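## Task

Remove the purple microphone from its stand and set it down on an empty area of the table, where it must rest motionless without contacting any other object. At the end, the second microphone must still sit in its own stand's holder and both stands must stand upright on the table. No stand may tip far while its own microphone is in contact with it. The purple microphone must not be released while moving quickly, and it must not drop or slide downward by more than a few centimetres in total. Anything held in place only by the robot at the end counts as not done.

## Robot and tools

Robot: two 6-joint arms, left_arm and right_arm, each with a two-finger parallel gripper, working in a physics simulator. The names are labels only, not sides in any picture. In the scene frame the origin lies on the table surface midway between the arms, +z is up, +x reaches out across the table, and left_arm sits on the +y side. Arm bases: left_arm at (+0.008, +0.271, 0) m, quat_wxyz (+0.999, 0, 0, -0.051); right_arm at (+0.049, -0.263, 0) m, quat_wxyz (+1.000, 0, 0, -0.026). On the gripper, the fingers extend along its +z axis and close along its y axis. The reported hand point sits between the pads, roughly 1 cm back from the tips.

execute_actions takes "actions", a list holding zero or one item, plus an optional "pictures" boolean (images come by default). An empty list just reports the state. A move item is {"rows": [...], "steps": n}, where n is 1 to 15 control steps of 1/30 s each (default 15). Each row covers one step; if rows run out, the final row repeats. A wait item is {"steps": n} with n up to 300 and no rows; it counts from the previous result and includes your thinking time. If a call is refused, nothing is sent.

Every row is one flat list of 14 numbers covering both arms, even when only one moves: left_arm waist, shoulder, elbow, wrist pitch, wrist yaw, wrist roll, grip, then the same seven for right_arm. The six joint values are absolute target angles in radians, in each arm's own joint space (same form as the printed Joint positions), not offsets. Stated ranges: waist -2.618 to 3.054, shoulder 0.000 to 3.142, elbow 0.000 to 3.142, wrist pitch -1.571 to 1.571, wrist yaw -1.571 to 1.571, wrist roll -2.094 to 2.094. A target beyond a limit by over 0.036 rad, and further out than the current angle, gets the call refused; true limits may differ by up to 0.036 either way, and overshooting targets are clipped, reported as "joint sent to its limit" (possibly about an earlier move). The grip value is an absolute setting from -1 (closed) to +1 (fully open).

Motion: each joint's commanded target stays within a fixed lead of its measured angle per step (waist 0.202, shoulder 0.258, elbow 0.238, wrist pitch 0.573, wrist yaw and roll 0.522 rad), and targets implying a hand jump over 70 mm are scaled back, so distant goals take several calls. Friction may leave a joint up to about 0.031 rad short, and tiny changes may not move it. Between calls the arms continue toward the last row sent, until everything nearly stops or a step is HELD.

Gripping: grip_measured is the gripper motor position on the same -1..+1 scale. Pads meet near -0.94; every millimetre of object width adds about 0.0208. Each gripper may carry a fixed offset up to about 0.02. Fingers are spring-coupled, so after contact the motor keeps moving and the reading barely reveals contact. Sending a value further below the object's width reading squeezes harder, up to roughly 50-62 N per pad. Keep resending the closing value to keep holding.

Results: a state line gives each gripper's end_effector_position (m) and end_effector_quat_wxyz in the scene frame; these can be off, more so at long reach. Joint positions and Joint velocities are listed per arm: six angles in rad plus finger opening in metres (0.093 fully open to 0.000 closed, about 1 mm error; on a gripped rigid object it can sit up to about 12 mm below its width). "joint command not followed" means a clearance check altered or blocked joint targets on some steps; HELD marks steps where your row was partly or fully not sent. MOTOR HOT appears from 75 °C; at 90 °C that arm halts for 10 s, and at 100 °C it loses hold and drops; these are reported as OVER-TEMPERATURE FAULT. Holding loads, even while you think, builds heat.

zoom_image: "camera" (cam_head_left, cam_head_right, cam_left_wrist or cam_right_wrist, each 672x504) and "region" [x0, y0, x1, y1] in pixels from the top-left corner, no larger than 504 by 504; returns an enlarged crop of that camera's last image. read_manual returns only URDF licence texts. finished_scene takes "scene", the current scene's number, ends it irreversibly, grades it and reports the next task if any.

The simulation keeps running while you think and write. Avoid: dropping or sliding the microphone down, releasing it in motion, tipping a stand with its microphone touching it, knocking anything off the table, the arms colliding or pushing each other hard, and slams or very hard pushes. Loose objects may occasionally get a brief external shove.

Each tool is called after ">>>" as name([rows], argument=value, ...), one row to a line, values as JSON.

## Session

>>> execute_actions(actions=[])

Scene clock: 0.00 s of 4800.00 s.
left_arm: end_effector_position=(+0.3199, +0.6680, +0.1732) grip_measured=+1.000 end_effector_quat_wxyz=(-0.433, +0.757, -0.428, +0.237) | right_arm: end_effector_position=(+0.2010, -0.0551, +0.2031) grip_measured=+1.000 end_effector_quat_wxyz=(-0.045, +0.893, -0.188, +0.406)
Joint positions: left_arm=[ 1.141  1.759  1.229 -0.063  0.411 -1.293  0.093] | right_arm=[ 1.5    1.373  1.2   -1.37   0.84  -1.292  0.093]
Joint velocities: left_arm=[ 0.002 -0.012 -0.012 -0.051 -0.007 -0.022  0.   ] | right_arm=[-0.002 -0.007 -0.007 -0.125 -0.037 -0.022  0.   ]

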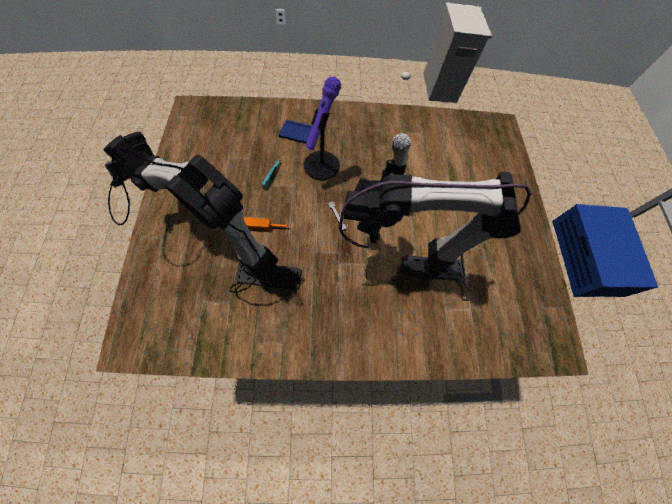

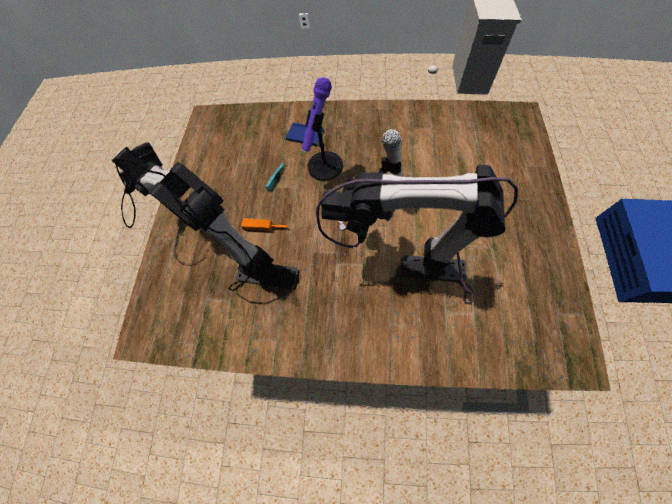

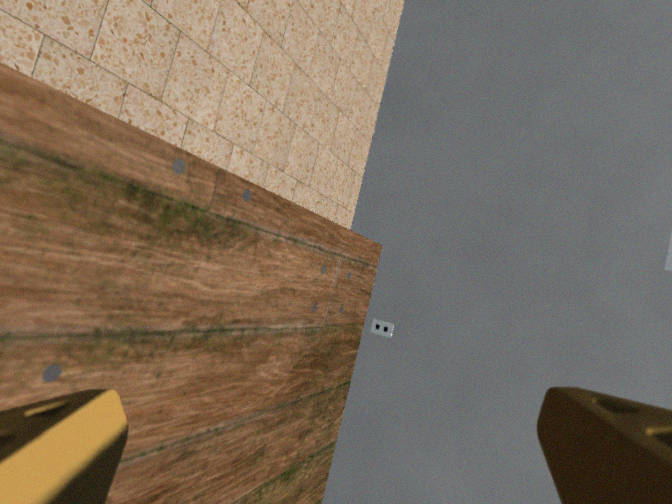

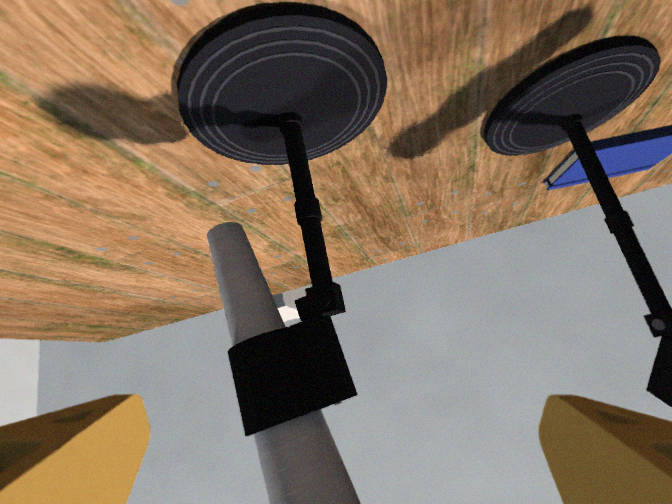

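>>> execute_actions([
  {"rows":[[1.141,1.2,1.2,-0.1,0,0,1,2.4,1.373,1.2,-1.37,0.84,-1.29,1]]},
], pictures=false)

>>> execute_actions([
  {"rows":[[0.6,0.25,0.74,-0.49,0,0,1,2.6,0.5,0.8,-1.0,0,0,1]]},
], pictures=false)

>>> execute_actions([
  {"rows":[[-0.26,0.25,0.74,-0.49,0,0,1,2.6,0.5,0.8,-1.0,0,0,1]]},
], pictures=false)

>>> execute_actions([
  {"rows":[[-0.26,0.6,0.8,-0.2,0,0,1,2.6,0.5,0.8,-1.0,0,0,1]]},
], pictures=false)

>>> execute_actions([
  {"steps":30},
])

Scene clock: 5.37 s of 4800.00 s.
left_arm: end_effector_position=(+0.2158, +0.6096, +0.4284) grip_measured=+1.000 end_effector_quat_wxyz=(+0.652, -0.405, +0.581, +0.269) | right_arm: end_effector_position=(-0.0214, -0.0132, +0.2028) grip_measured=+1.000 end_effector_quat_wxyz=(-0.221, +0.887, +0.217, +0.341)
Joint positions: left_arm=[ 1.139  1.157  1.216 -0.062  0.038 -0.217  0.093] | right_arm=[ 2.401  1.373  1.2   -1.357  0.837 -1.291  0.093]
Joint velocities: left_arm=[ 0.002 -0.027  0.051  0.066 -0.242  1.414  0.   ] | right_arm=[ 0.002 -0.007  0.012  0.022 -0.022 -0.007  0.   ]
Steps of this call (steps 1 to 90: nothing new was sent; then 1.87 s passed at rest; steps 91 to 105: all 15 steps of this action). Readings (joint positions):
91: left_arm=[1.139 1.742 1.224 -0.071 0.369 -1.236] | right_arm=[1.530 1.373 1.200 -1.373 0.849 -1.291]
92: left_arm=[1.139 1.709 1.211 -0.087 0.318 -1.168] | right_arm=[1.597 1.373 1.200 -1.374 0.850 -1.291]
94: left_arm=[1.139 1.621 1.200 -0.110 0.240 -1.040] | right_arm=[1.749 1.373 1.200 -1.368 0.848 -1.291]
98: left_arm=[1.139 1.406 1.200 -0.108 0.145 -0.792] | right_arm=[2.054 1.373 1.200 -1.361 0.846 -1.291]
105: the state above

Scene clock: 5.87 s of 4800.00 s.
left_arm: end_effector_position=(+0.1822, +0.3642, +0.3550) grip_measured=+1.000 end_effector_quat_wxyz=(+0.695, -0.177, +0.677, +0.166) | right_arm: end_effector_position=(-0.1002, -0.1511, +0.2163) grip_measured=+1.000 end_effector_quat_wxyz=(-0.170, +0.877, -0.224, -0.389)
Joint positions: left_arm=[ 0.608  0.268  0.748 -0.459  0.015 -0.021  0.093] | right_arm=[ 2.595  0.487  0.809 -1.017  0.049 -0.121  0.093]
Joint velocities: left_arm=[-0.002 -1.228  0.154  0.051 -0.081  0.007  0.   ] | right_arm=[-0.017  0.012  0.017  0.051 -0.33   0.799  0.   ]
Steps of this call (steps 1 to 15: all 15 steps of this action). Readings (joint positions):
1: left_arm=[1.124 1.140 1.203 -0.074 0.024 -0.191] | right_arm=[2.421 1.341 1.165 -1.305 0.792 -1.227]
2: left_arm=[1.092 1.104 1.167 -0.110 0.017 -0.172] | right_arm=[2.473 1.277 1.097 -1.234 0.711 -1.142]
4: left_arm=[1.008 1.011 1.079 -0.187 0.015 -0.139] | right_arm=[2.564 1.113 0.949 -1.138 0.519 -0.954]
8: left_arm=[0.817 0.789 0.889 -0.305 0.010 -0.084] | right_arm=[2.595 0.745 0.809 -1.090 0.207 -0.555]
15: the state above

Scene clock: 6.37 s of 4800.00 s.
left_arm: end_effector_position=(+0.1856, +0.2044, +0.3588) grip_measured=+1.000 end_effector_quat_wxyz=(+0.710, +0.121, +0.682, -0.131) | right_arm: end_effector_position=(-0.1055, -0.1555, +0.2182) grip_measured=+1.000 end_effector_quat_wxyz=(-0.133, +0.864, -0.265, -0.408)
Joint positions: left_arm=[-0.252  0.239  0.754 -0.475  0.005 -0.006  0.093] | right_arm=[ 2.595  0.488  0.809 -1.006  0.011 -0.009  0.093]
Joint velocities: left_arm=[-0.007 -0.007 -0.002  0.022 -0.022  0.007  0.   ] | right_arm=[ 0.007 -0.012 -0.027  0.081  0.007  0.037  0.   ]
Steps of this call (steps 1 to 15: all 15 steps of this action). Readings (joint positions):
1: left_arm=[0.572 0.238 0.753 -0.455 0.003 -0.019] | right_arm=[2.595 0.488 0.809 -1.014 0.041 -0.097]
2: left_arm=[0.498 0.226 0.754 -0.453 0.001 -0.017] | right_arm=[2.595 0.488 0.809 -1.012 0.035 -0.079]
4: left_arm=[0.346 0.229 0.754 -0.458 0.001 -0.013] | right_arm=[2.595 0.488 0.809 -1.009 0.025 -0.052]
8: left_arm=[0.043 0.239 0.754 -0.471 -0.000 -0.009] | right_arm=[2.595 0.488 0.809 -1.007 0.015 -0.024]
15: the state above

Scene clock: 6.87 s of 4800.00 s.
left_arm: end_effector_position=(+0.2673, +0.1742, +0.3619) grip_measured=+1.000 end_effector_quat_wxyz=(+0.684, +0.126, +0.708, -0.126) | right_arm: end_effector_position=(-0.1056, -0.1557, +0.2182) grip_measured=+1.000 end_effector_quat_wxyz=(-0.131, +0.863, -0.266, -0.408)
Joint positions: left_arm=[-0.252  0.615  0.801 -0.22   0.005 -0.006  0.093] | right_arm=[ 2.595  0.488  0.809 -1.006  0.009 -0.005  0.093]
Joint velocities: left_arm=[-0.002 -0.007  0.007  0.066 -0.051  0.007  0.   ] | right_arm=[-0.002 -0.007  0.002  0.081 -0.051 -0.095  0.   ]
Steps of this call (steps 1 to 15: all 15 steps of this action). Readings (joint positions):
1: left_arm=[-0.252 0.267 0.759 -0.449 0.005 -0.006] | right_arm=[2.595 0.488 0.809 -1.006 0.010 -0.008]
2: left_arm=[-0.252 0.332 0.777 -0.396 0.005 -0.006] | right_arm=[2.595 0.488 0.809 -1.006 0.010 -0.007]
4: left_arm=[-0.252 0.492 0.807 -0.298 0.005 -0.006] | right_arm=[2.595 0.488 0.809 -1.006 0.010 -0.007]
8: left_arm=[-0.252 0.626 0.802 -0.261 0.005 -0.006] | right_arm=[2.595 0.488 0.809 -1.006 0.009 -0.006]
15: the state above

Scene clock: 7.87 s of 4800.00 s.
left_arm: end_effector_position=(+0.2673, +0.1741, +0.3642) grip_measured=+1.000 end_effector_quat_wxyz=(+0.687, +0.125, +0.705, -0.127) | right_arm: end_effector_position=(-0.1056, -0.1557, +0.2182) grip_measured=+1.000 end_effector_quat_wxyz=(-0.131, +0.863, -0.266, -0.408)
Joint positions: left_arm=[-0.252  0.615  0.801 -0.21   0.005 -0.006  0.093] | right_arm=[ 2.595  0.488  0.809 -1.006  0.009 -0.005  0.093]
Joint velocities: left_arm=[ 0.012 -0.012  0.007  0.095  0.066 -0.037  0.   ] | right_arm=[-0.007  0.002  0.017 -0.007  0.007 -0.022  0.   ]
Steps of this call (steps 1 to 15: the robot went on to your last target; steps 16 to 30: nothing new was sent). Readings (joint positions):
1: left_arm=[-0.252 0.615 0.801 -0.217 0.005 -0.006] | right_arm=[2.595 0.488 0.809 -1.006 0.009 -0.005]
2: left_arm=[-0.252 0.615 0.801 -0.216 0.005 -0.006] | right_arm=[2.595 0.488 0.809 -1.006 0.009 -0.005]
4: left_arm=[-0.252 0.615 0.801 -0.214 0.005 -0.006] | right_arm=[2.595 0.488 0.809 -1.006 0.009 -0.005]
8: left_arm=[-0.252 0.615 0.801 -0.211 0.005 -0.006] | right_arm=[2.595 0.488 0.809 -1.006 0.009 -0.005]
30: the state above
All arms were judged still, so your last target was given up. Only a new action makes them travel on or press farther. Fingers that are still opening or closing keep moving.

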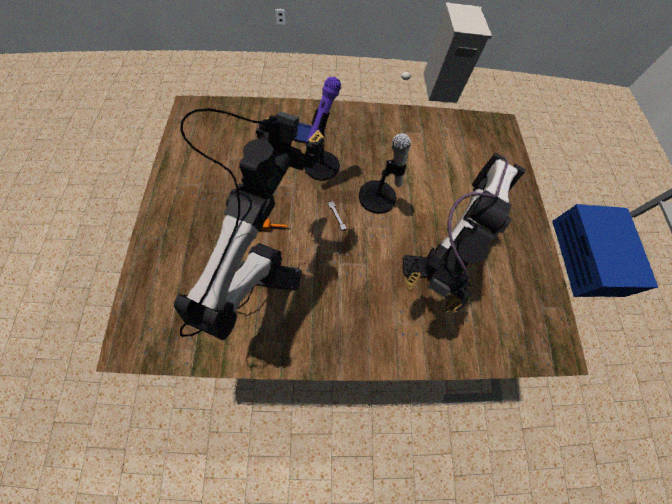

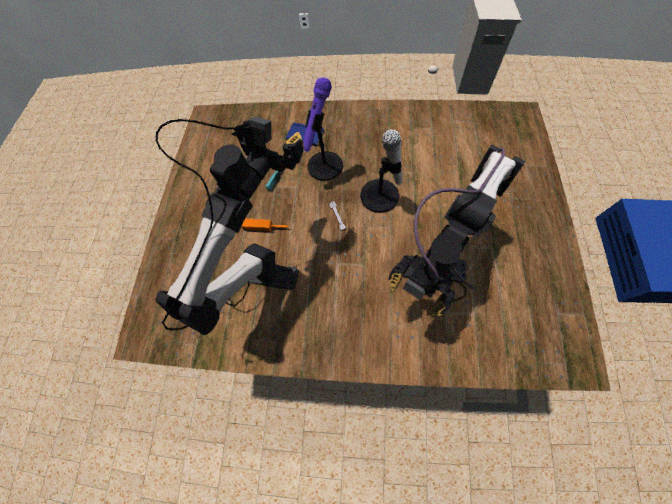

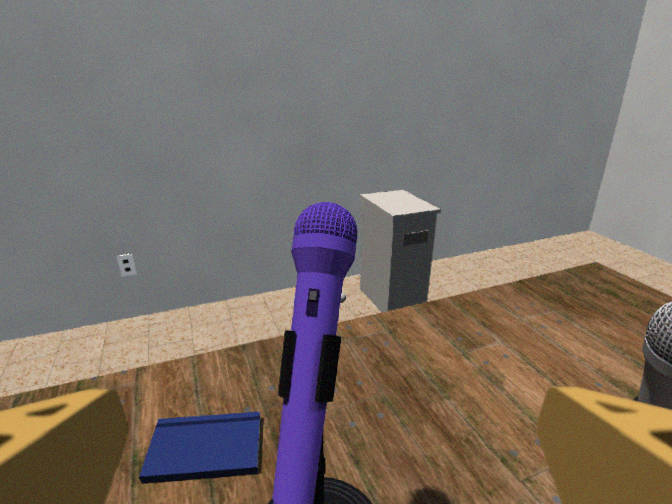

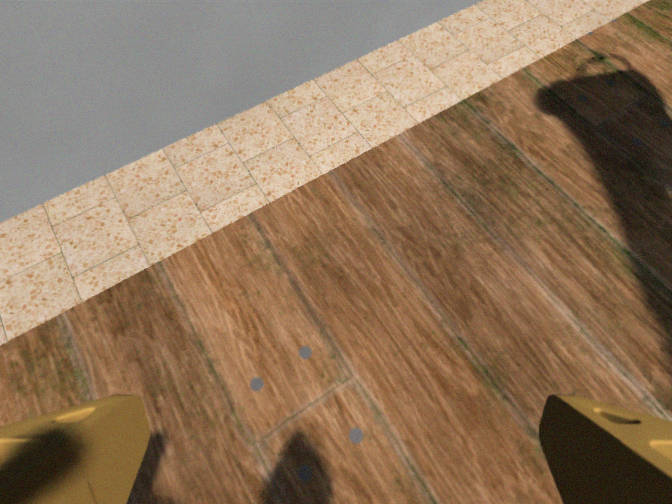

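>>> execute_actions([
  {"rows":[[-0.23,0.9,1.3,-0.6,0,0,1,2.6,0.5,0.8,-1.0,0,0,1],[-0.23,0.9,1.3,-0.6,0,0,1,2.6,0.5,0.8,-1.0,0,0,1],[-0.23,0.9,1.3,-0.6,0,0,1,2.6,0.5,0.8,-1.0,0,0,1],[-0.23,0.9,1.3,-0.6,0,0,1,2.6,0.5,0.8,-1.0,0,0,1],[-0.23,0.9,1.3,-0.6,0,0,1,2.6,0.5,0.8,-1.0,0,0,1],[-0.23,0.9,1.4,-0.7,0,0,1,2.6,0.5,0.8,-1.0,0,0,1],[-0.23,1.35,1.65,-0.9,0,0,1,2.6,0.5,0.8,-1.0,0,0,1]]},
], pictures=false)

>>> execute_actions([
  {"steps":30},
])

Scene clock: 14.37 s of 4800.00 s.
left_arm: end_effector_position=(+0.3786, +0.1386, +0.3818) grip_measured=+1.000 end_effector_quat_wxyz=(+0.498, +0.145, +0.850, -0.089) | right_arm: end_effector_position=(-0.1056, -0.1557, +0.2182) grip_measured=+1.000 end_effector_quat_wxyz=(-0.131, +0.863, -0.266, -0.408)
Joint positions: left_arm=[-0.239  1.359  1.653 -0.804  0.005 -0.006  0.093] | right_arm=[ 2.595  0.488  0.809 -1.006  0.009 -0.005  0.093]
Joint velocities: left_arm=[ 0.002  0.598 -0.002 -0.784 -0.037 -0.066  0.   ] | right_arm=[-0.007 -0.012 -0.012 -0.095 -0.007 -0.037  0.   ]
Steps of this call (steps 1 to 90: nothing new was sent; then 3.00 s passed at rest; steps 91 to 105: all 15 steps of this action). Readings (joint positions):
91: left_arm=[-0.250 0.646 0.846 -0.283 0.005 -0.006] | right_arm=[2.595 0.488 0.809 -1.006 0.009 -0.005]
92: left_arm=[-0.246 0.717 0.928 -0.358 0.005 -0.006] | right_arm=[2.595 0.488 0.809 -1.006 0.009 -0.005]
94: left_arm=[-0.240 0.860 1.094 -0.445 0.005 -0.006] | right_arm=[2.595 0.488 0.809 -1.006 0.009 -0.005]
98: left_arm=[-0.239 1.030 1.416 -0.647 0.005 -0.006] | right_arm=[2.595 0.488 0.809 -1.006 0.009 -0.005]
105: the state above

Scene clock: 15.37 s of 4800.00 s.
left_arm: end_effector_position=(+0.3688, +0.1421, +0.3649) grip_measured=+1.000 end_effector_quat_wxyz=(+0.463, +0.148, +0.870, -0.083) | right_arm: end_effector_position=(-0.1056, -0.1557, +0.2182) grip_measured=+1.000 end_effector_quat_wxyz=(-0.131, +0.863, -0.266, -0.408)
Joint positions: left_arm=[-0.239  1.359  1.653 -0.886  0.005 -0.006  0.093] | right_arm=[ 2.595  0.488  0.809 -1.006  0.009 -0.005  0.093]
Joint velocities: left_arm=[-0.007  0.007  0.017 -0.022  0.037 -0.007  0.   ] | right_arm=[-0.007 -0.002 -0.012  0.007 -0.051 -0.037  0.   ]
Steps of this call (steps 1 to 30: the robot went on to your last target). Readings (joint positions):
1: left_arm=[-0.239 1.374 1.653 -0.828 0.005 -0.006] | right_arm=[2.595 0.488 0.809 -1.006 0.009 -0.005]
2: left_arm=[-0.239 1.381 1.653 -0.847 0.005 -0.006] | right_arm=[2.595 0.488 0.809 -1.006 0.009 -0.005]
4: left_arm=[-0.239 1.379 1.653 -0.868 0.005 -0.006] | right_arm=[2.595 0.488 0.809 -1.006 0.009 -0.005]
8: left_arm=[-0.239 1.362 1.653 -0.879 0.005 -0.006] | right_arm=[2.595 0.488 0.809 -1.006 0.009 -0.005]
30: the state above
All arms were judged still, so your last target was given up. Only a new action makes them travel on or press farther. Fingers that are still opening or closing keep moving.

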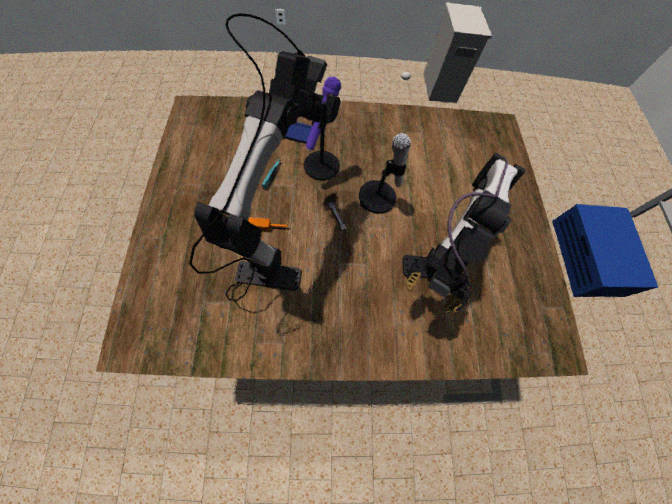

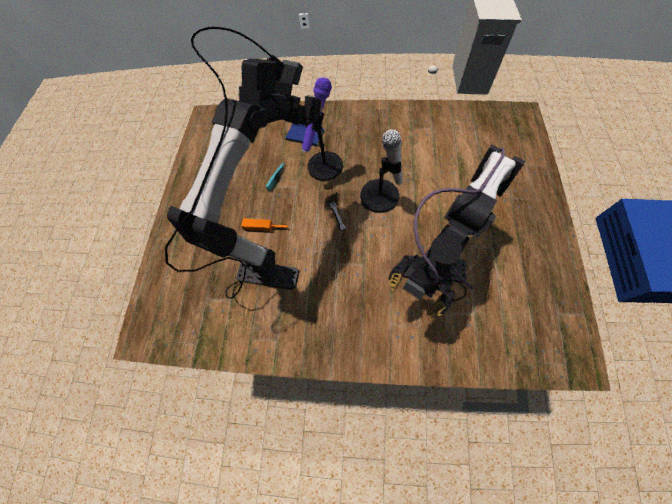

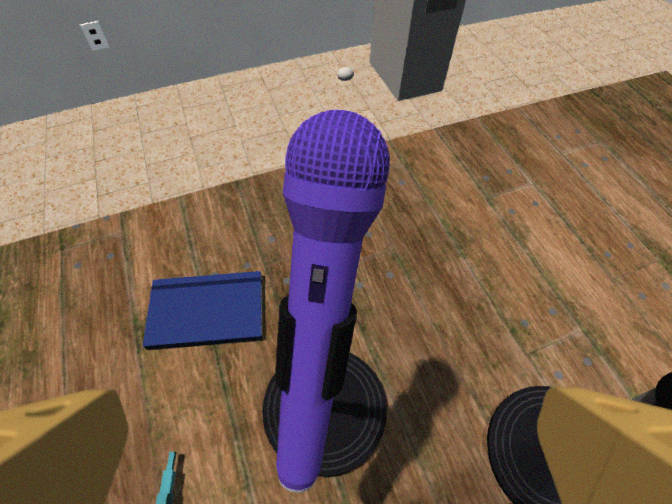

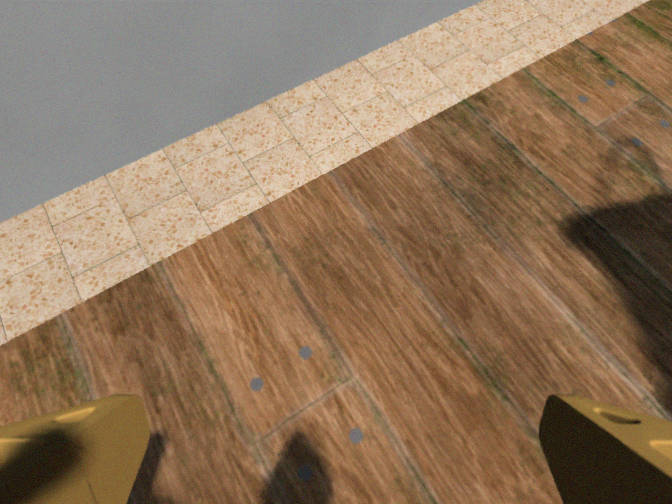

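>>> execute_actions([
  {"rows":[[-0.2,1.42,1.68,-0.86,0,0,1,2.6,0.5,0.8,-1.0,0,0,1],[-0.2,1.46,1.68,-0.84,0,0,1,2.6,0.5,0.8,-1.0,0,0,1],[-0.2,1.5,1.68,-0.81,0,0,1,2.6,0.5,0.8,-1.0,0,0,1],[-0.2,1.54,1.68,-0.78,0,0,1,2.6,0.5,0.8,-1.0,0,0,1],[-0.2,1.58,1.67,-0.75,0,0,1,2.6,0.5,0.8,-1.0,0,0,1],[-0.2,1.62,1.66,-0.72,0,0,1,2.6,0.5,0.8,-1.0,0,0,1]]},
], pictures=false)

>>> execute_actions([
  {"steps":20},
])

Scene clock: 21.50 s of 4800.00 s.
left_arm: end_effector_position=(+0.4500, +0.1294, +0.2781) grip_measured=+1.000 end_effector_quat_wxyz=(+0.401, +0.139, +0.903, -0.065) | right_arm: end_effector_position=(-0.1057, -0.1557, +0.2182) grip_measured=+1.000 end_effector_quat_wxyz=(-0.131, +0.863, -0.266, -0.408)
Joint positions: left_arm=[-0.206  1.645  1.66  -0.749  0.004 -0.005  0.093] | right_arm=[ 2.595  0.488  0.809 -1.005  0.009 -0.005  0.093]
Joint velocities: left_arm=[-0.017 -0.144 -0.007  0.051  0.051  0.095  0.   ] | right_arm=[ 0.002  0.002  0.022  0.007 -0.066  0.066  0.   ]
Steps of this call (steps 1 to 90: nothing new was sent; then 2.63 s passed at rest; steps 91 to 105: all 15 steps of this action). Readings (joint positions):
91: left_arm=[-0.235 1.363 1.655 -0.885 0.006 -0.005] | right_arm=[2.595 0.488 0.809 -1.006 0.009 -0.005]
92: left_arm=[-0.226 1.374 1.662 -0.882 0.007 -0.005] | right_arm=[2.595 0.488 0.809 -1.006 0.009 -0.005]
94: left_arm=[-0.211 1.421 1.676 -0.851 0.005 -0.005] | right_arm=[2.595 0.488 0.809 -1.005 0.009 -0.005]
98: left_arm=[-0.206 1.573 1.680 -0.768 0.004 -0.005] | right_arm=[2.595 0.488 0.809 -1.005 0.009 -0.005]
105: the state above

Scene clock: 22.17 s of 4800.00 s.
left_arm: end_effector_position=(+0.4497, +0.1295, +0.2897) grip_measured=+1.000 end_effector_quat_wxyz=(+0.418, +0.138, +0.896, -0.068) | right_arm: end_effector_position=(-0.1057, -0.1557, +0.2182) grip_measured=+1.000 end_effector_quat_wxyz=(-0.131, +0.863, -0.266, -0.408)
Joint positions: left_arm=[-0.206  1.627  1.66  -0.731  0.004 -0.005  0.093] | right_arm=[ 2.595  0.488  0.809 -1.005  0.009 -0.005  0.093]
Joint velocities: left_arm=[-0.012 -0.012 -0.012 -0.007 -0.022 -0.007  0.   ] | right_arm=[-0.002 -0.007 -0.012  0.037 -0.037 -0.066  0.   ]
Steps of this call (steps 1 to 20: the robot went on to your last target). Readings (joint positions):
1: left_arm=[-0.206 1.640 1.660 -0.745 0.004 -0.005] | right_arm=[2.595 0.488 0.809 -1.005 0.009 -0.005]
2: left_arm=[-0.206 1.635 1.660 -0.742 0.004 -0.005] | right_arm=[2.595 0.488 0.809 -1.005 0.009 -0.005]
4: left_arm=[-0.206 1.629 1.660 -0.736 0.004 -0.005] | right_arm=[2.595 0.488 0.809 -1.005 0.009 -0.005]
8: left_arm=[-0.206 1.627 1.660 -0.731 0.004 -0.005] | right_arm=[2.595 0.488 0.809 -1.005 0.009 -0.005]
20: the state above

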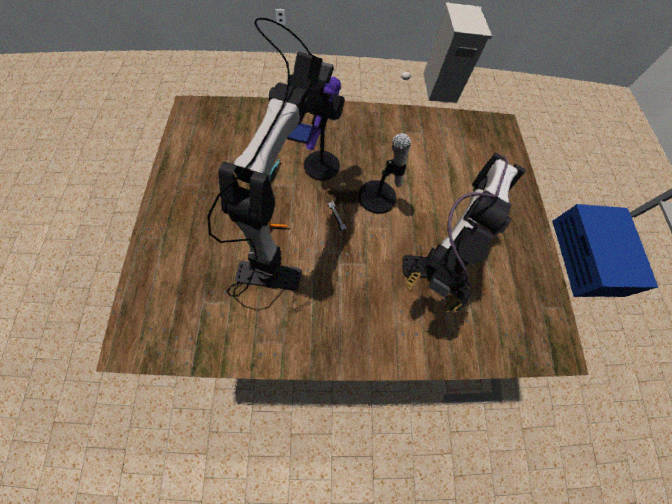

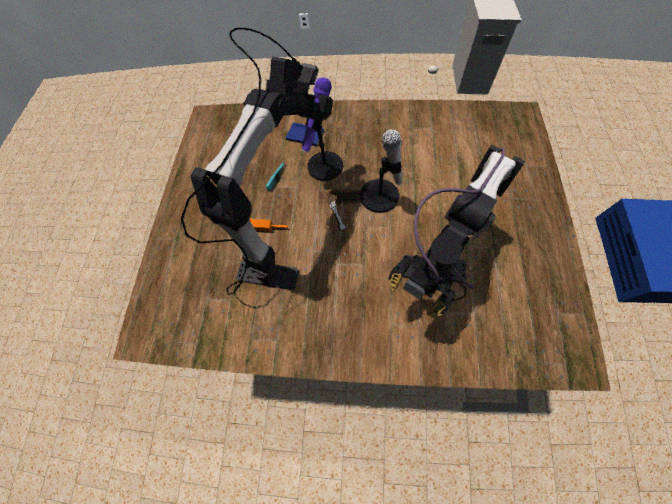

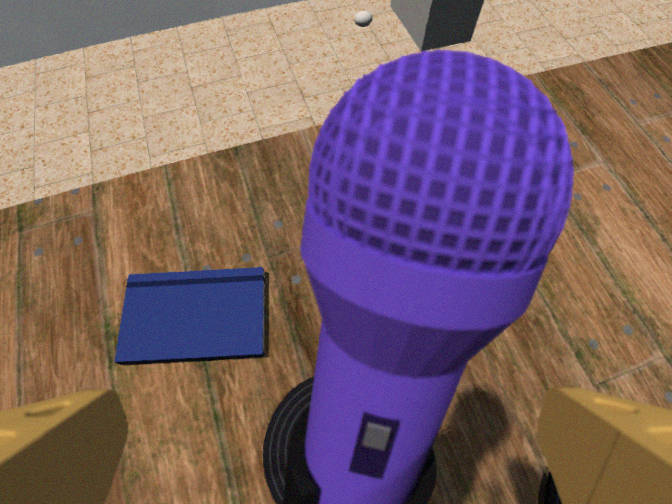

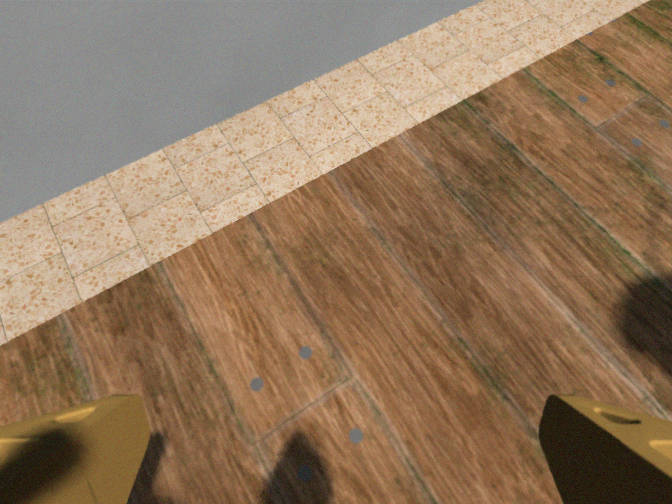

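>>> execute_actions([
  {"rows":[[-0.26,1.62,1.66,-0.72,0,0,1,2.6,0.5,0.8,-1.0,0,0,1],[-0.26,1.62,1.66,-0.72,0,0,1,2.6,0.5,0.8,-1.0,0,0,1],[-0.26,1.62,1.66,-0.72,0,0,1,2.6,0.5,0.8,-1.0,0,0,1],[-0.26,1.62,1.66,-0.72,0,0,1,2.6,0.5,0.8,-1.0,0,0,1],[-0.26,1.67,1.65,-0.7,0,0,1,2.6,0.5,0.8,-1.0,0,0,1],[-0.26,1.67,1.65,-0.7,0,0,1,2.6,0.5,0.8,-1.0,0,0,1],[-0.26,1.67,1.65,-0.7,0,0,1,2.6,0.5,0.8,-1.0,0,0,1],[-0.26,1.67,1.65,-0.7,0,0,1,2.6,0.5,0.8,-1.0,0,0,1],[-0.26,1.67,1.65,-0.7,0,0,1,2.6,0.5,0.8,-1.0,0,0,1],[-0.26,1.67,1.65,-0.7,0,0,-0.7,2.6,0.5,0.8,-1.0,0,0,1]]},
], pictures=false)

>>> execute_actions([
  {"steps":25},
])

Scene clock: 27.77 s of 4800.00 s.
left_arm: end_effector_position=(+0.4509, +0.1076, +0.2796) grip_measured=-0.511 end_effector_quat_wxyz=(+0.412, +0.158, +0.895, -0.069) | right_arm: end_effector_position=(-0.1057, -0.1557, +0.2182) grip_measured=+1.000 end_effector_quat_wxyz=(-0.131, +0.863, -0.266, -0.408)
Joint positions: left_arm=[-0.256  1.657  1.66  -0.712 -0.014 -0.001  0.021] | right_arm=[ 2.595  0.488  0.809 -1.005  0.009 -0.005  0.093]
Joint velocities: left_arm=[ 0.007 -0.012  0.002  0.037 -0.022 -0.022 -0.015] | right_arm=[ 0.002 -0.007  0.002  0.007 -0.066  0.007  0.   ]
Steps of this call (steps 1 to 15: the robot went on to your last target; steps 16 to 100: nothing new was sent; then 1.77 s passed at rest; steps 101 to 115: all 15 steps of this action). Readings (joint positions):
101: left_arm=[-0.211 1.627 1.660 -0.731 0.001 -0.005] | right_arm=[2.595 0.488 0.809 -1.005 0.009 -0.005]
102: left_arm=[-0.221 1.627 1.660 -0.731 -0.001 -0.005] | right_arm=[2.595 0.488 0.809 -1.005 0.009 -0.005]
104: left_arm=[-0.244 1.627 1.660 -0.731 -0.001 -0.005] | right_arm=[2.595 0.488 0.809 -1.005 0.009 -0.005]
108: left_arm=[-0.259 1.642 1.660 -0.717 0.001 -0.005] | right_arm=[2.595 0.488 0.809 -1.005 0.009 -0.005]
115: the state above

Scene clock: 28.60 s of 4800.00 s.
left_arm: end_effector_position=(+0.4514, +0.1087, +0.2797) grip_measured=-0.397 end_effector_quat_wxyz=(+0.413, +0.157, +0.895, -0.065) | right_arm: end_effector_position=(-0.1057, -0.1557, +0.2182) grip_measured=+1.000 end_effector_quat_wxyz=(-0.131, +0.863, -0.266, -0.408)
Joint positions: left_arm=[-0.256  1.657  1.66  -0.711 -0.021 -0.001  0.026] | right_arm=[ 2.595  0.488  0.809 -1.005  0.009 -0.005  0.093]
Joint velocities: left_arm=[ 0.002  0.017 -0.002 -0.022  0.051  0.037 -0.001] | right_arm=[ 0.002 -0.007 -0.002 -0.007 -0.007  0.051  0.   ]
Steps of this call (steps 1 to 15: the robot went on to your last target; steps 16 to 25: nothing new was sent). Readings (joint positions):
1: left_arm=[-0.256 1.657 1.660 -0.711 -0.017 -0.001] | right_arm=[2.595 0.488 0.809 -1.005 0.009 -0.005]
2: left_arm=[-0.256 1.657 1.660 -0.711 -0.020 -0.001] | right_arm=[2.595 0.488 0.809 -1.005 0.009 -0.005]
4: left_arm=[-0.256 1.657 1.660 -0.711 -0.020 -0.001] | right_arm=[2.595 0.488 0.809 -1.005 0.009 -0.005]
8: left_arm=[-0.256 1.657 1.660 -0.711 -0.021 -0.001] | right_arm=[2.595 0.488 0.809 -1.005 0.009 -0.005]
25: the state above
All arms were judged still, so your last target was given up. Only a new action makes them travel on or press farther. Fingers that are still opening or closing keep moving.

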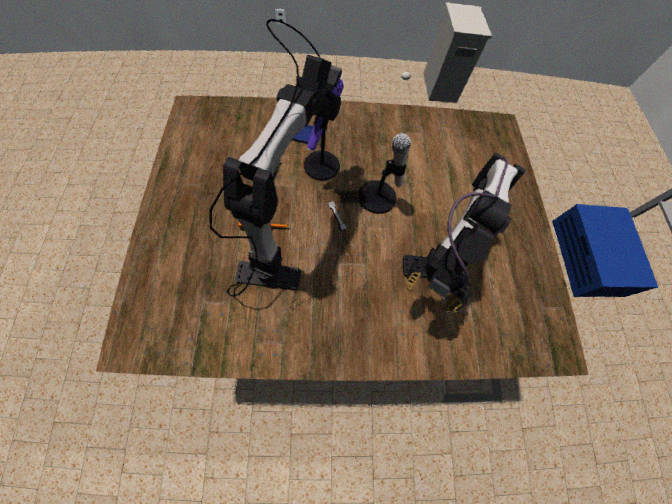

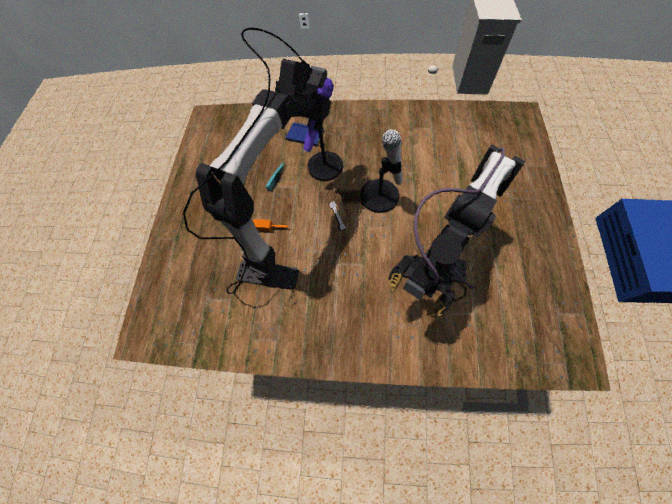

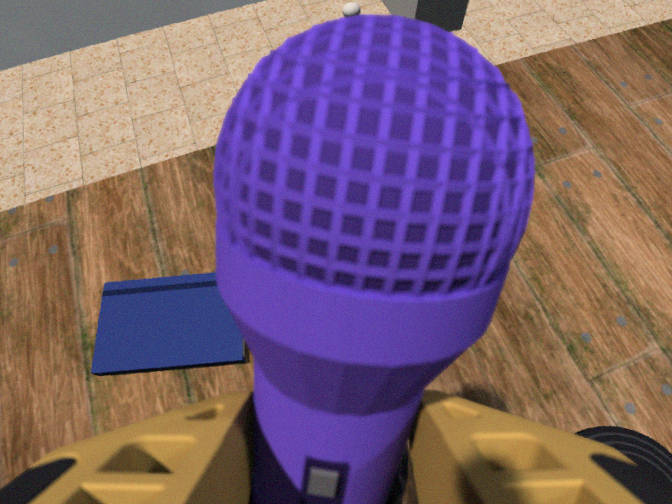

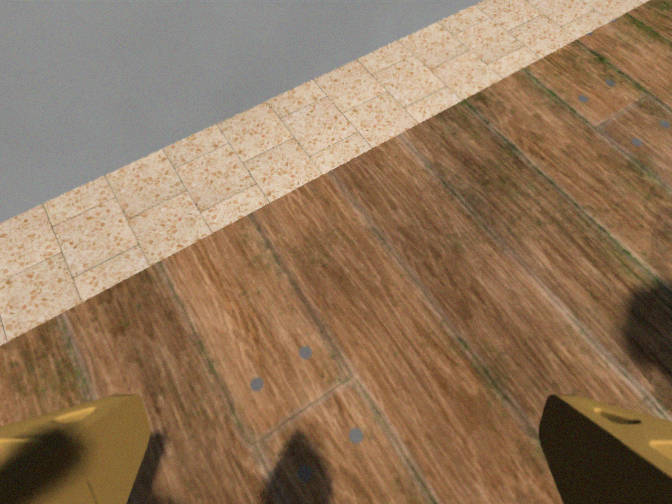

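>>> execute_actions([
  {"rows":[[-0.26,1.67,1.72,-0.68,0,0,-0.7,2.6,0.5,0.8,-1.0,0,0,1],[-0.26,1.68,1.76,-0.68,0,0,-0.7,2.6,0.5,0.8,-1.0,0,0,1],[-0.26,1.7,1.8,-0.69,0,0,-0.7,2.6,0.5,0.8,-1.0,0,0,1],[-0.26,1.72,1.84,-0.71,0,0,-0.7,2.6,0.5,0.8,-1.0,0,0,1],[-0.26,1.74,1.88,-0.73,0,0,-0.7,2.6,0.5,0.8,-1.0,0,0,1],[-0.26,1.76,1.92,-0.75,0,0,-0.7,2.6,0.5,0.8,-1.0,0,0,1],[-0.26,1.78,1.96,-0.77,0,0,-0.7,2.6,0.5,0.8,-1.0,0,0,1],[-0.26,1.8,2.0,-0.79,0,0,-0.7,2.6,0.5,0.8,-1.0,0,0,1],[-0.26,1.82,2.04,-0.81,0,0,-0.7,2.6,0.5,0.8,-1.0,0,0,1],[-0.26,1.84,2.08,-0.84,0,0,-0.7,2.6,0.5,0.8,-1.0,0,0,1],[-0.26,1.86,2.12,-0.87,0,0,-0.7,2.6,0.5,0.8,-1.0,0,0,1],[-0.26,1.88,2.16,-0.9,0,0,-0.7,2.6,0.5,0.8,-1.0,0,0,1],[-0.26,1.9,2.2,-0.93,0,0,-0.7,2.6,0.5,0.8,-1.0,0,0,1]]},
], pictures=false)

>>> execute_actions([
  {"steps":15},
])

>>> zoom_image(camera="cam_head_right", region=[220,20,420,200])

Scene clock: 35.20 s of 4800.00 s.
left_arm: end_effector_position=(+0.4875, +0.0928, +0.2882) grip_measured=-0.397 end_effector_quat_wxyz=(+0.366, +0.163, +0.914, -0.063) | right_arm: end_effector_position=(-0.1057, -0.1557, +0.2182) grip_measured=+1.000 end_effector_quat_wxyz=(-0.131, +0.863, -0.266, -0.408)
Joint positions: left_arm=[-0.256  1.933  2.115 -0.99  -0.007 -0.001  0.026] | right_arm=[ 2.595  0.488  0.809 -1.005  0.009 -0.005  0.093]
Joint velocities: left_arm=[-0.002  0.232  0.374 -0.3   -0.007  0.007 -0.001] | right_arm=[-0.012 -0.002  0.007 -0.081 -0.022 -0.007  0.   ]
Steps of this call (steps 1 to 90: nothing new was sent; then 3.10 s passed at rest; steps 91 to 105: all 15 steps of this action). Readings (joint positions):
91: left_arm=[-0.256 1.658 1.665 -0.714 -0.021 -0.001] | right_arm=[2.595 0.488 0.809 -1.005 0.009 -0.005]
92: left_arm=[-0.256 1.664 1.679 -0.725 -0.021 -0.001] | right_arm=[2.595 0.488 0.809 -1.005 0.009 -0.005]
94: left_arm=[-0.256 1.695 1.731 -0.758 -0.018 -0.001] | right_arm=[2.595 0.488 0.809 -1.005 0.009 -0.005]
98: left_arm=[-0.256 1.791 1.876 -0.832 -0.011 -0.001] | right_arm=[2.595 0.488 0.809 -1.005 0.009 -0.005]
105: the state above

Scene clock: 35.70 s of 4800.00 s.
left_arm: end_effector_position=(+0.4823, +0.0945, +0.2859) grip_measured=-0.400 end_effector_quat_wxyz=(+0.352, +0.165, +0.919, -0.061) | right_arm: end_effector_position=(-0.1057, -0.1557, +0.2182) grip_measured=+1.000 end_effector_quat_wxyz=(-0.131, +0.863, -0.266, -0.408)
Joint positions: left_arm=[-0.256  1.94   2.136 -1.036 -0.006 -0.001  0.026] | right_arm=[ 2.595  0.488  0.809 -1.005  0.009 -0.005  0.093]
Joint velocities: left_arm=[ 0.007 -0.007 -0.022 -0.022  0.022  0.037 -0.   ] | right_arm=[-0.002  0.002 -0.012  0.022  0.037  0.022  0.   ]
Steps of this call (steps 1 to 15: the robot went on to your last target). Readings (joint positions):
1: left_arm=[-0.256 1.939 2.124 -0.999 -0.007 -0.001] | right_arm=[2.595 0.488 0.809 -1.005 0.009 -0.005]
2: left_arm=[-0.256 1.940 2.129 -1.007 -0.007 -0.001] | right_arm=[2.595 0.488 0.809 -1.005 0.009 -0.005]
4: left_arm=[-0.256 1.940 2.132 -1.024 -0.006 -0.001] | right_arm=[2.595 0.488 0.809 -1.005 0.009 -0.005]
8: left_arm=[-0.256 1.940 2.135 -1.034 -0.006 -0.001] | right_arm=[2.595 0.488 0.809 -1.005 0.009 -0.005]
15: the state above

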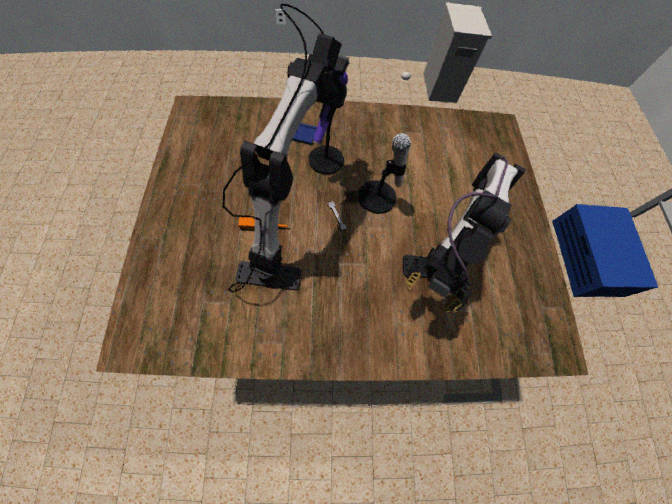

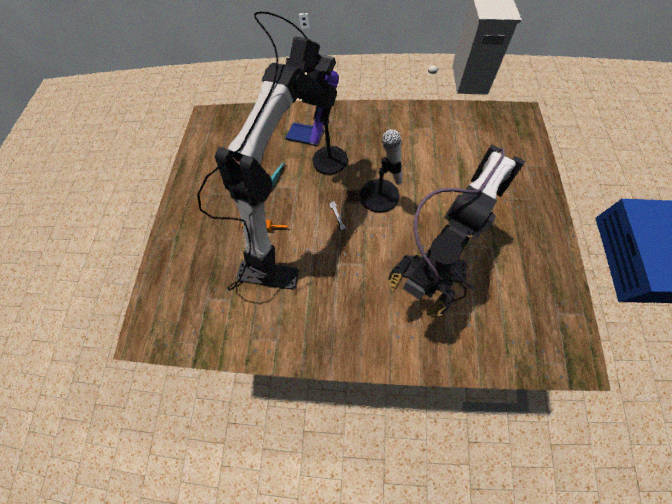

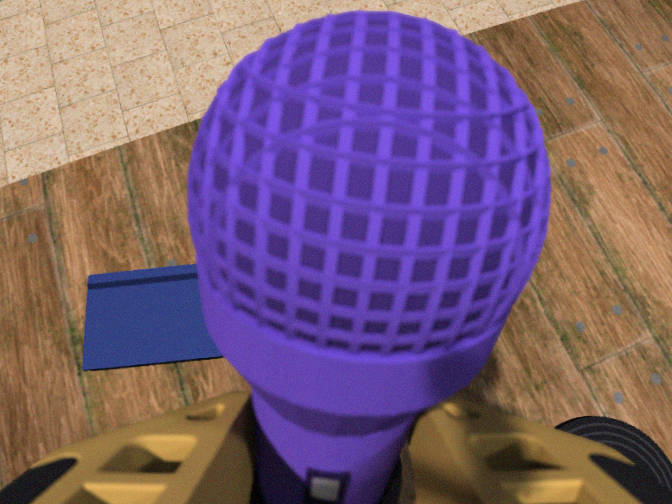

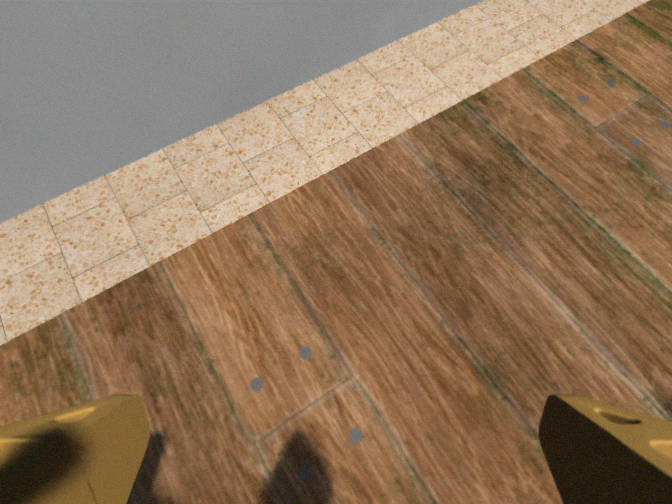

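Region (220, 20, 420, 200) of cam_head_right's 672x504 image, scaled by 2.520, with more detail than that image has; it fills the top 454 rows of this view, and the rest is white.

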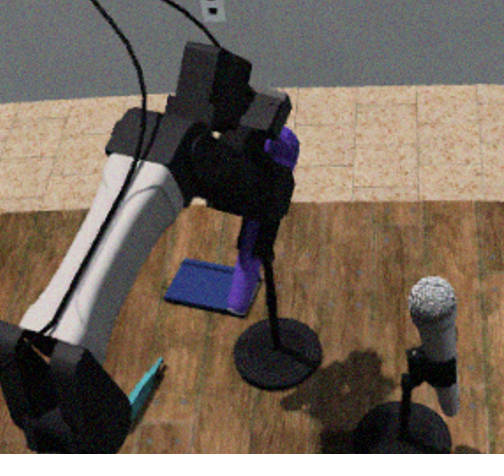

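>>> execute_actions([
  {"rows":[[-0.26,1.92,2.16,-0.85,0,0,-0.7,2.6,0.5,0.8,-1.0,0,0,1],[-0.26,1.9,2.16,-0.8,0,0,-0.7,2.6,0.5,0.8,-1.0,0,0,1],[-0.26,1.88,2.16,-0.75,0,0,-0.7,2.6,0.5,0.8,-1.0,0,0,1],[-0.26,1.87,2.17,-0.72,0,0,-0.7,2.6,0.5,0.8,-1.0,0,0,1],[-0.26,1.86,2.18,-0.7,0,0,-0.7,2.6,0.5,0.8,-1.0,0,0,1],[-0.26,1.85,2.19,-0.7,0,0,-0.7,2.6,0.5,0.8,-1.0,0,0,1],[-0.26,1.84,2.2,-0.7,0,0,-0.7,2.6,0.5,0.8,-1.0,0,0,1],[-0.26,1.83,2.21,-0.7,0,0,-0.7,2.6,0.5,0.8,-1.0,0,0,1],[-0.26,1.82,2.22,-0.7,0,0,-0.7,2.6,0.5,0.8,-1.0,0,0,1]]},
])

>>> zoom_image(camera="cam_head_right", region=[220,20,420,200])

Scene clock: 39.43 s of 4800.00 s.
left_arm: end_effector_position=(+0.4922, +0.0904, +0.2928) grip_measured=-0.404 end_effector_quat_wxyz=(+0.376, +0.163, +0.910, -0.066) | right_arm: end_effector_position=(-0.1057, -0.1557, +0.2182) grip_measured=+1.000 end_effector_quat_wxyz=(-0.131, +0.863, -0.266, -0.408)
Joint positions: left_arm=[-0.256  1.942  2.131 -0.976 -0.004 -0.001  0.026] | right_arm=[ 2.595  0.488  0.809 -1.005  0.009 -0.005  0.093]
Joint velocities: left_arm=[ 0.002 -0.002  0.002 -0.037 -0.022 -0.081  0.   ] | right_arm=[ 0.002  0.007 -0.012  0.11  -0.007  0.007  0.   ]
Steps of this call (steps 1 to 15: the robot went on to your last target; steps 16 to 97: nothing new was sent; steps 98 to 112: all 15 steps of this action). Readings (joint positions):
98: left_arm=[-0.256 1.941 2.136 -1.033 -0.006 -0.001] | right_arm=[2.595 0.488 0.809 -1.005 0.009 -0.005]
99: left_arm=[-0.256 1.941 2.136 -1.023 -0.006 -0.001] | right_arm=[2.595 0.488 0.809 -1.005 0.009 -0.005]
101: left_arm=[-0.256 1.942 2.131 -0.997 -0.006 -0.001] | right_arm=[2.595 0.488 0.809 -1.005 0.009 -0.005]
105: left_arm=[-0.256 1.942 2.131 -0.977 -0.005 -0.001] | right_arm=[2.595 0.488 0.809 -1.005 0.009 -0.005]
112: the state above

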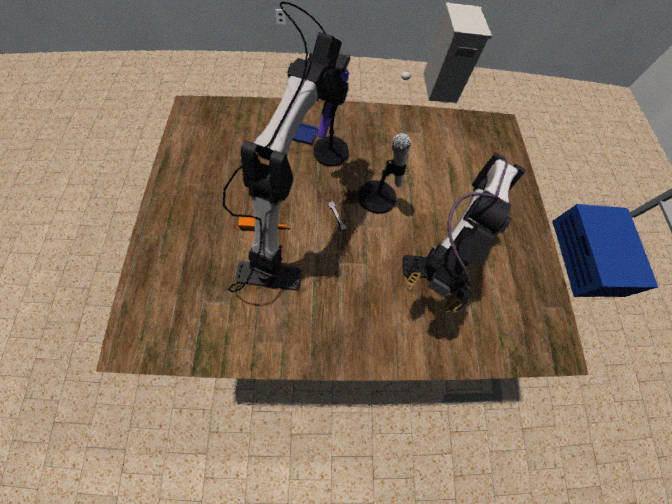

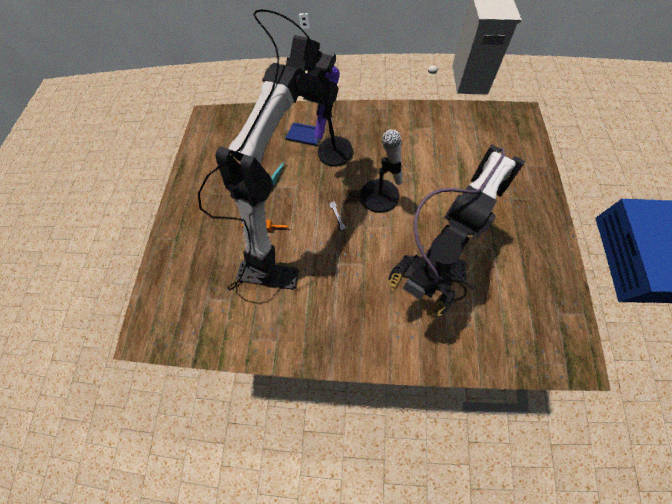

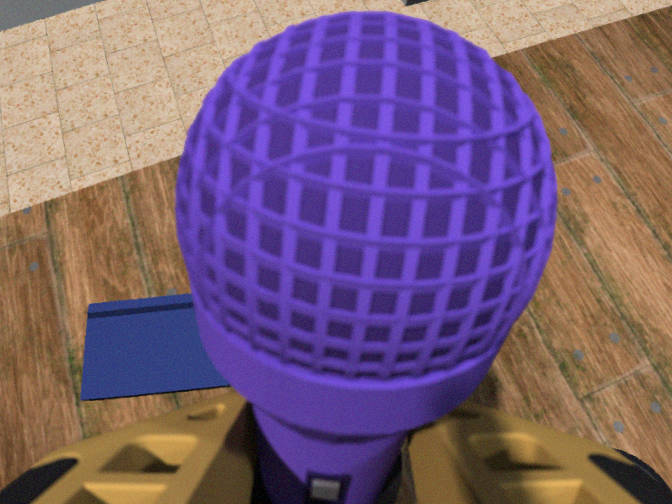

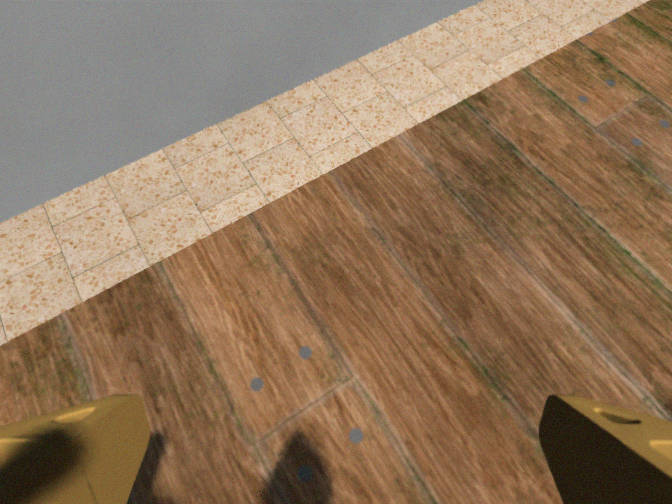

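Region (220, 20, 420, 200) of cam_head_right's 672x504 image, scaled by 2.520, with more detail than that image has; it fills the top 454 rows of this view, and the rest is white.

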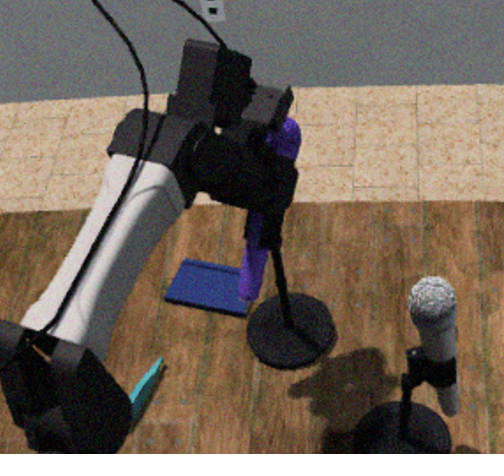

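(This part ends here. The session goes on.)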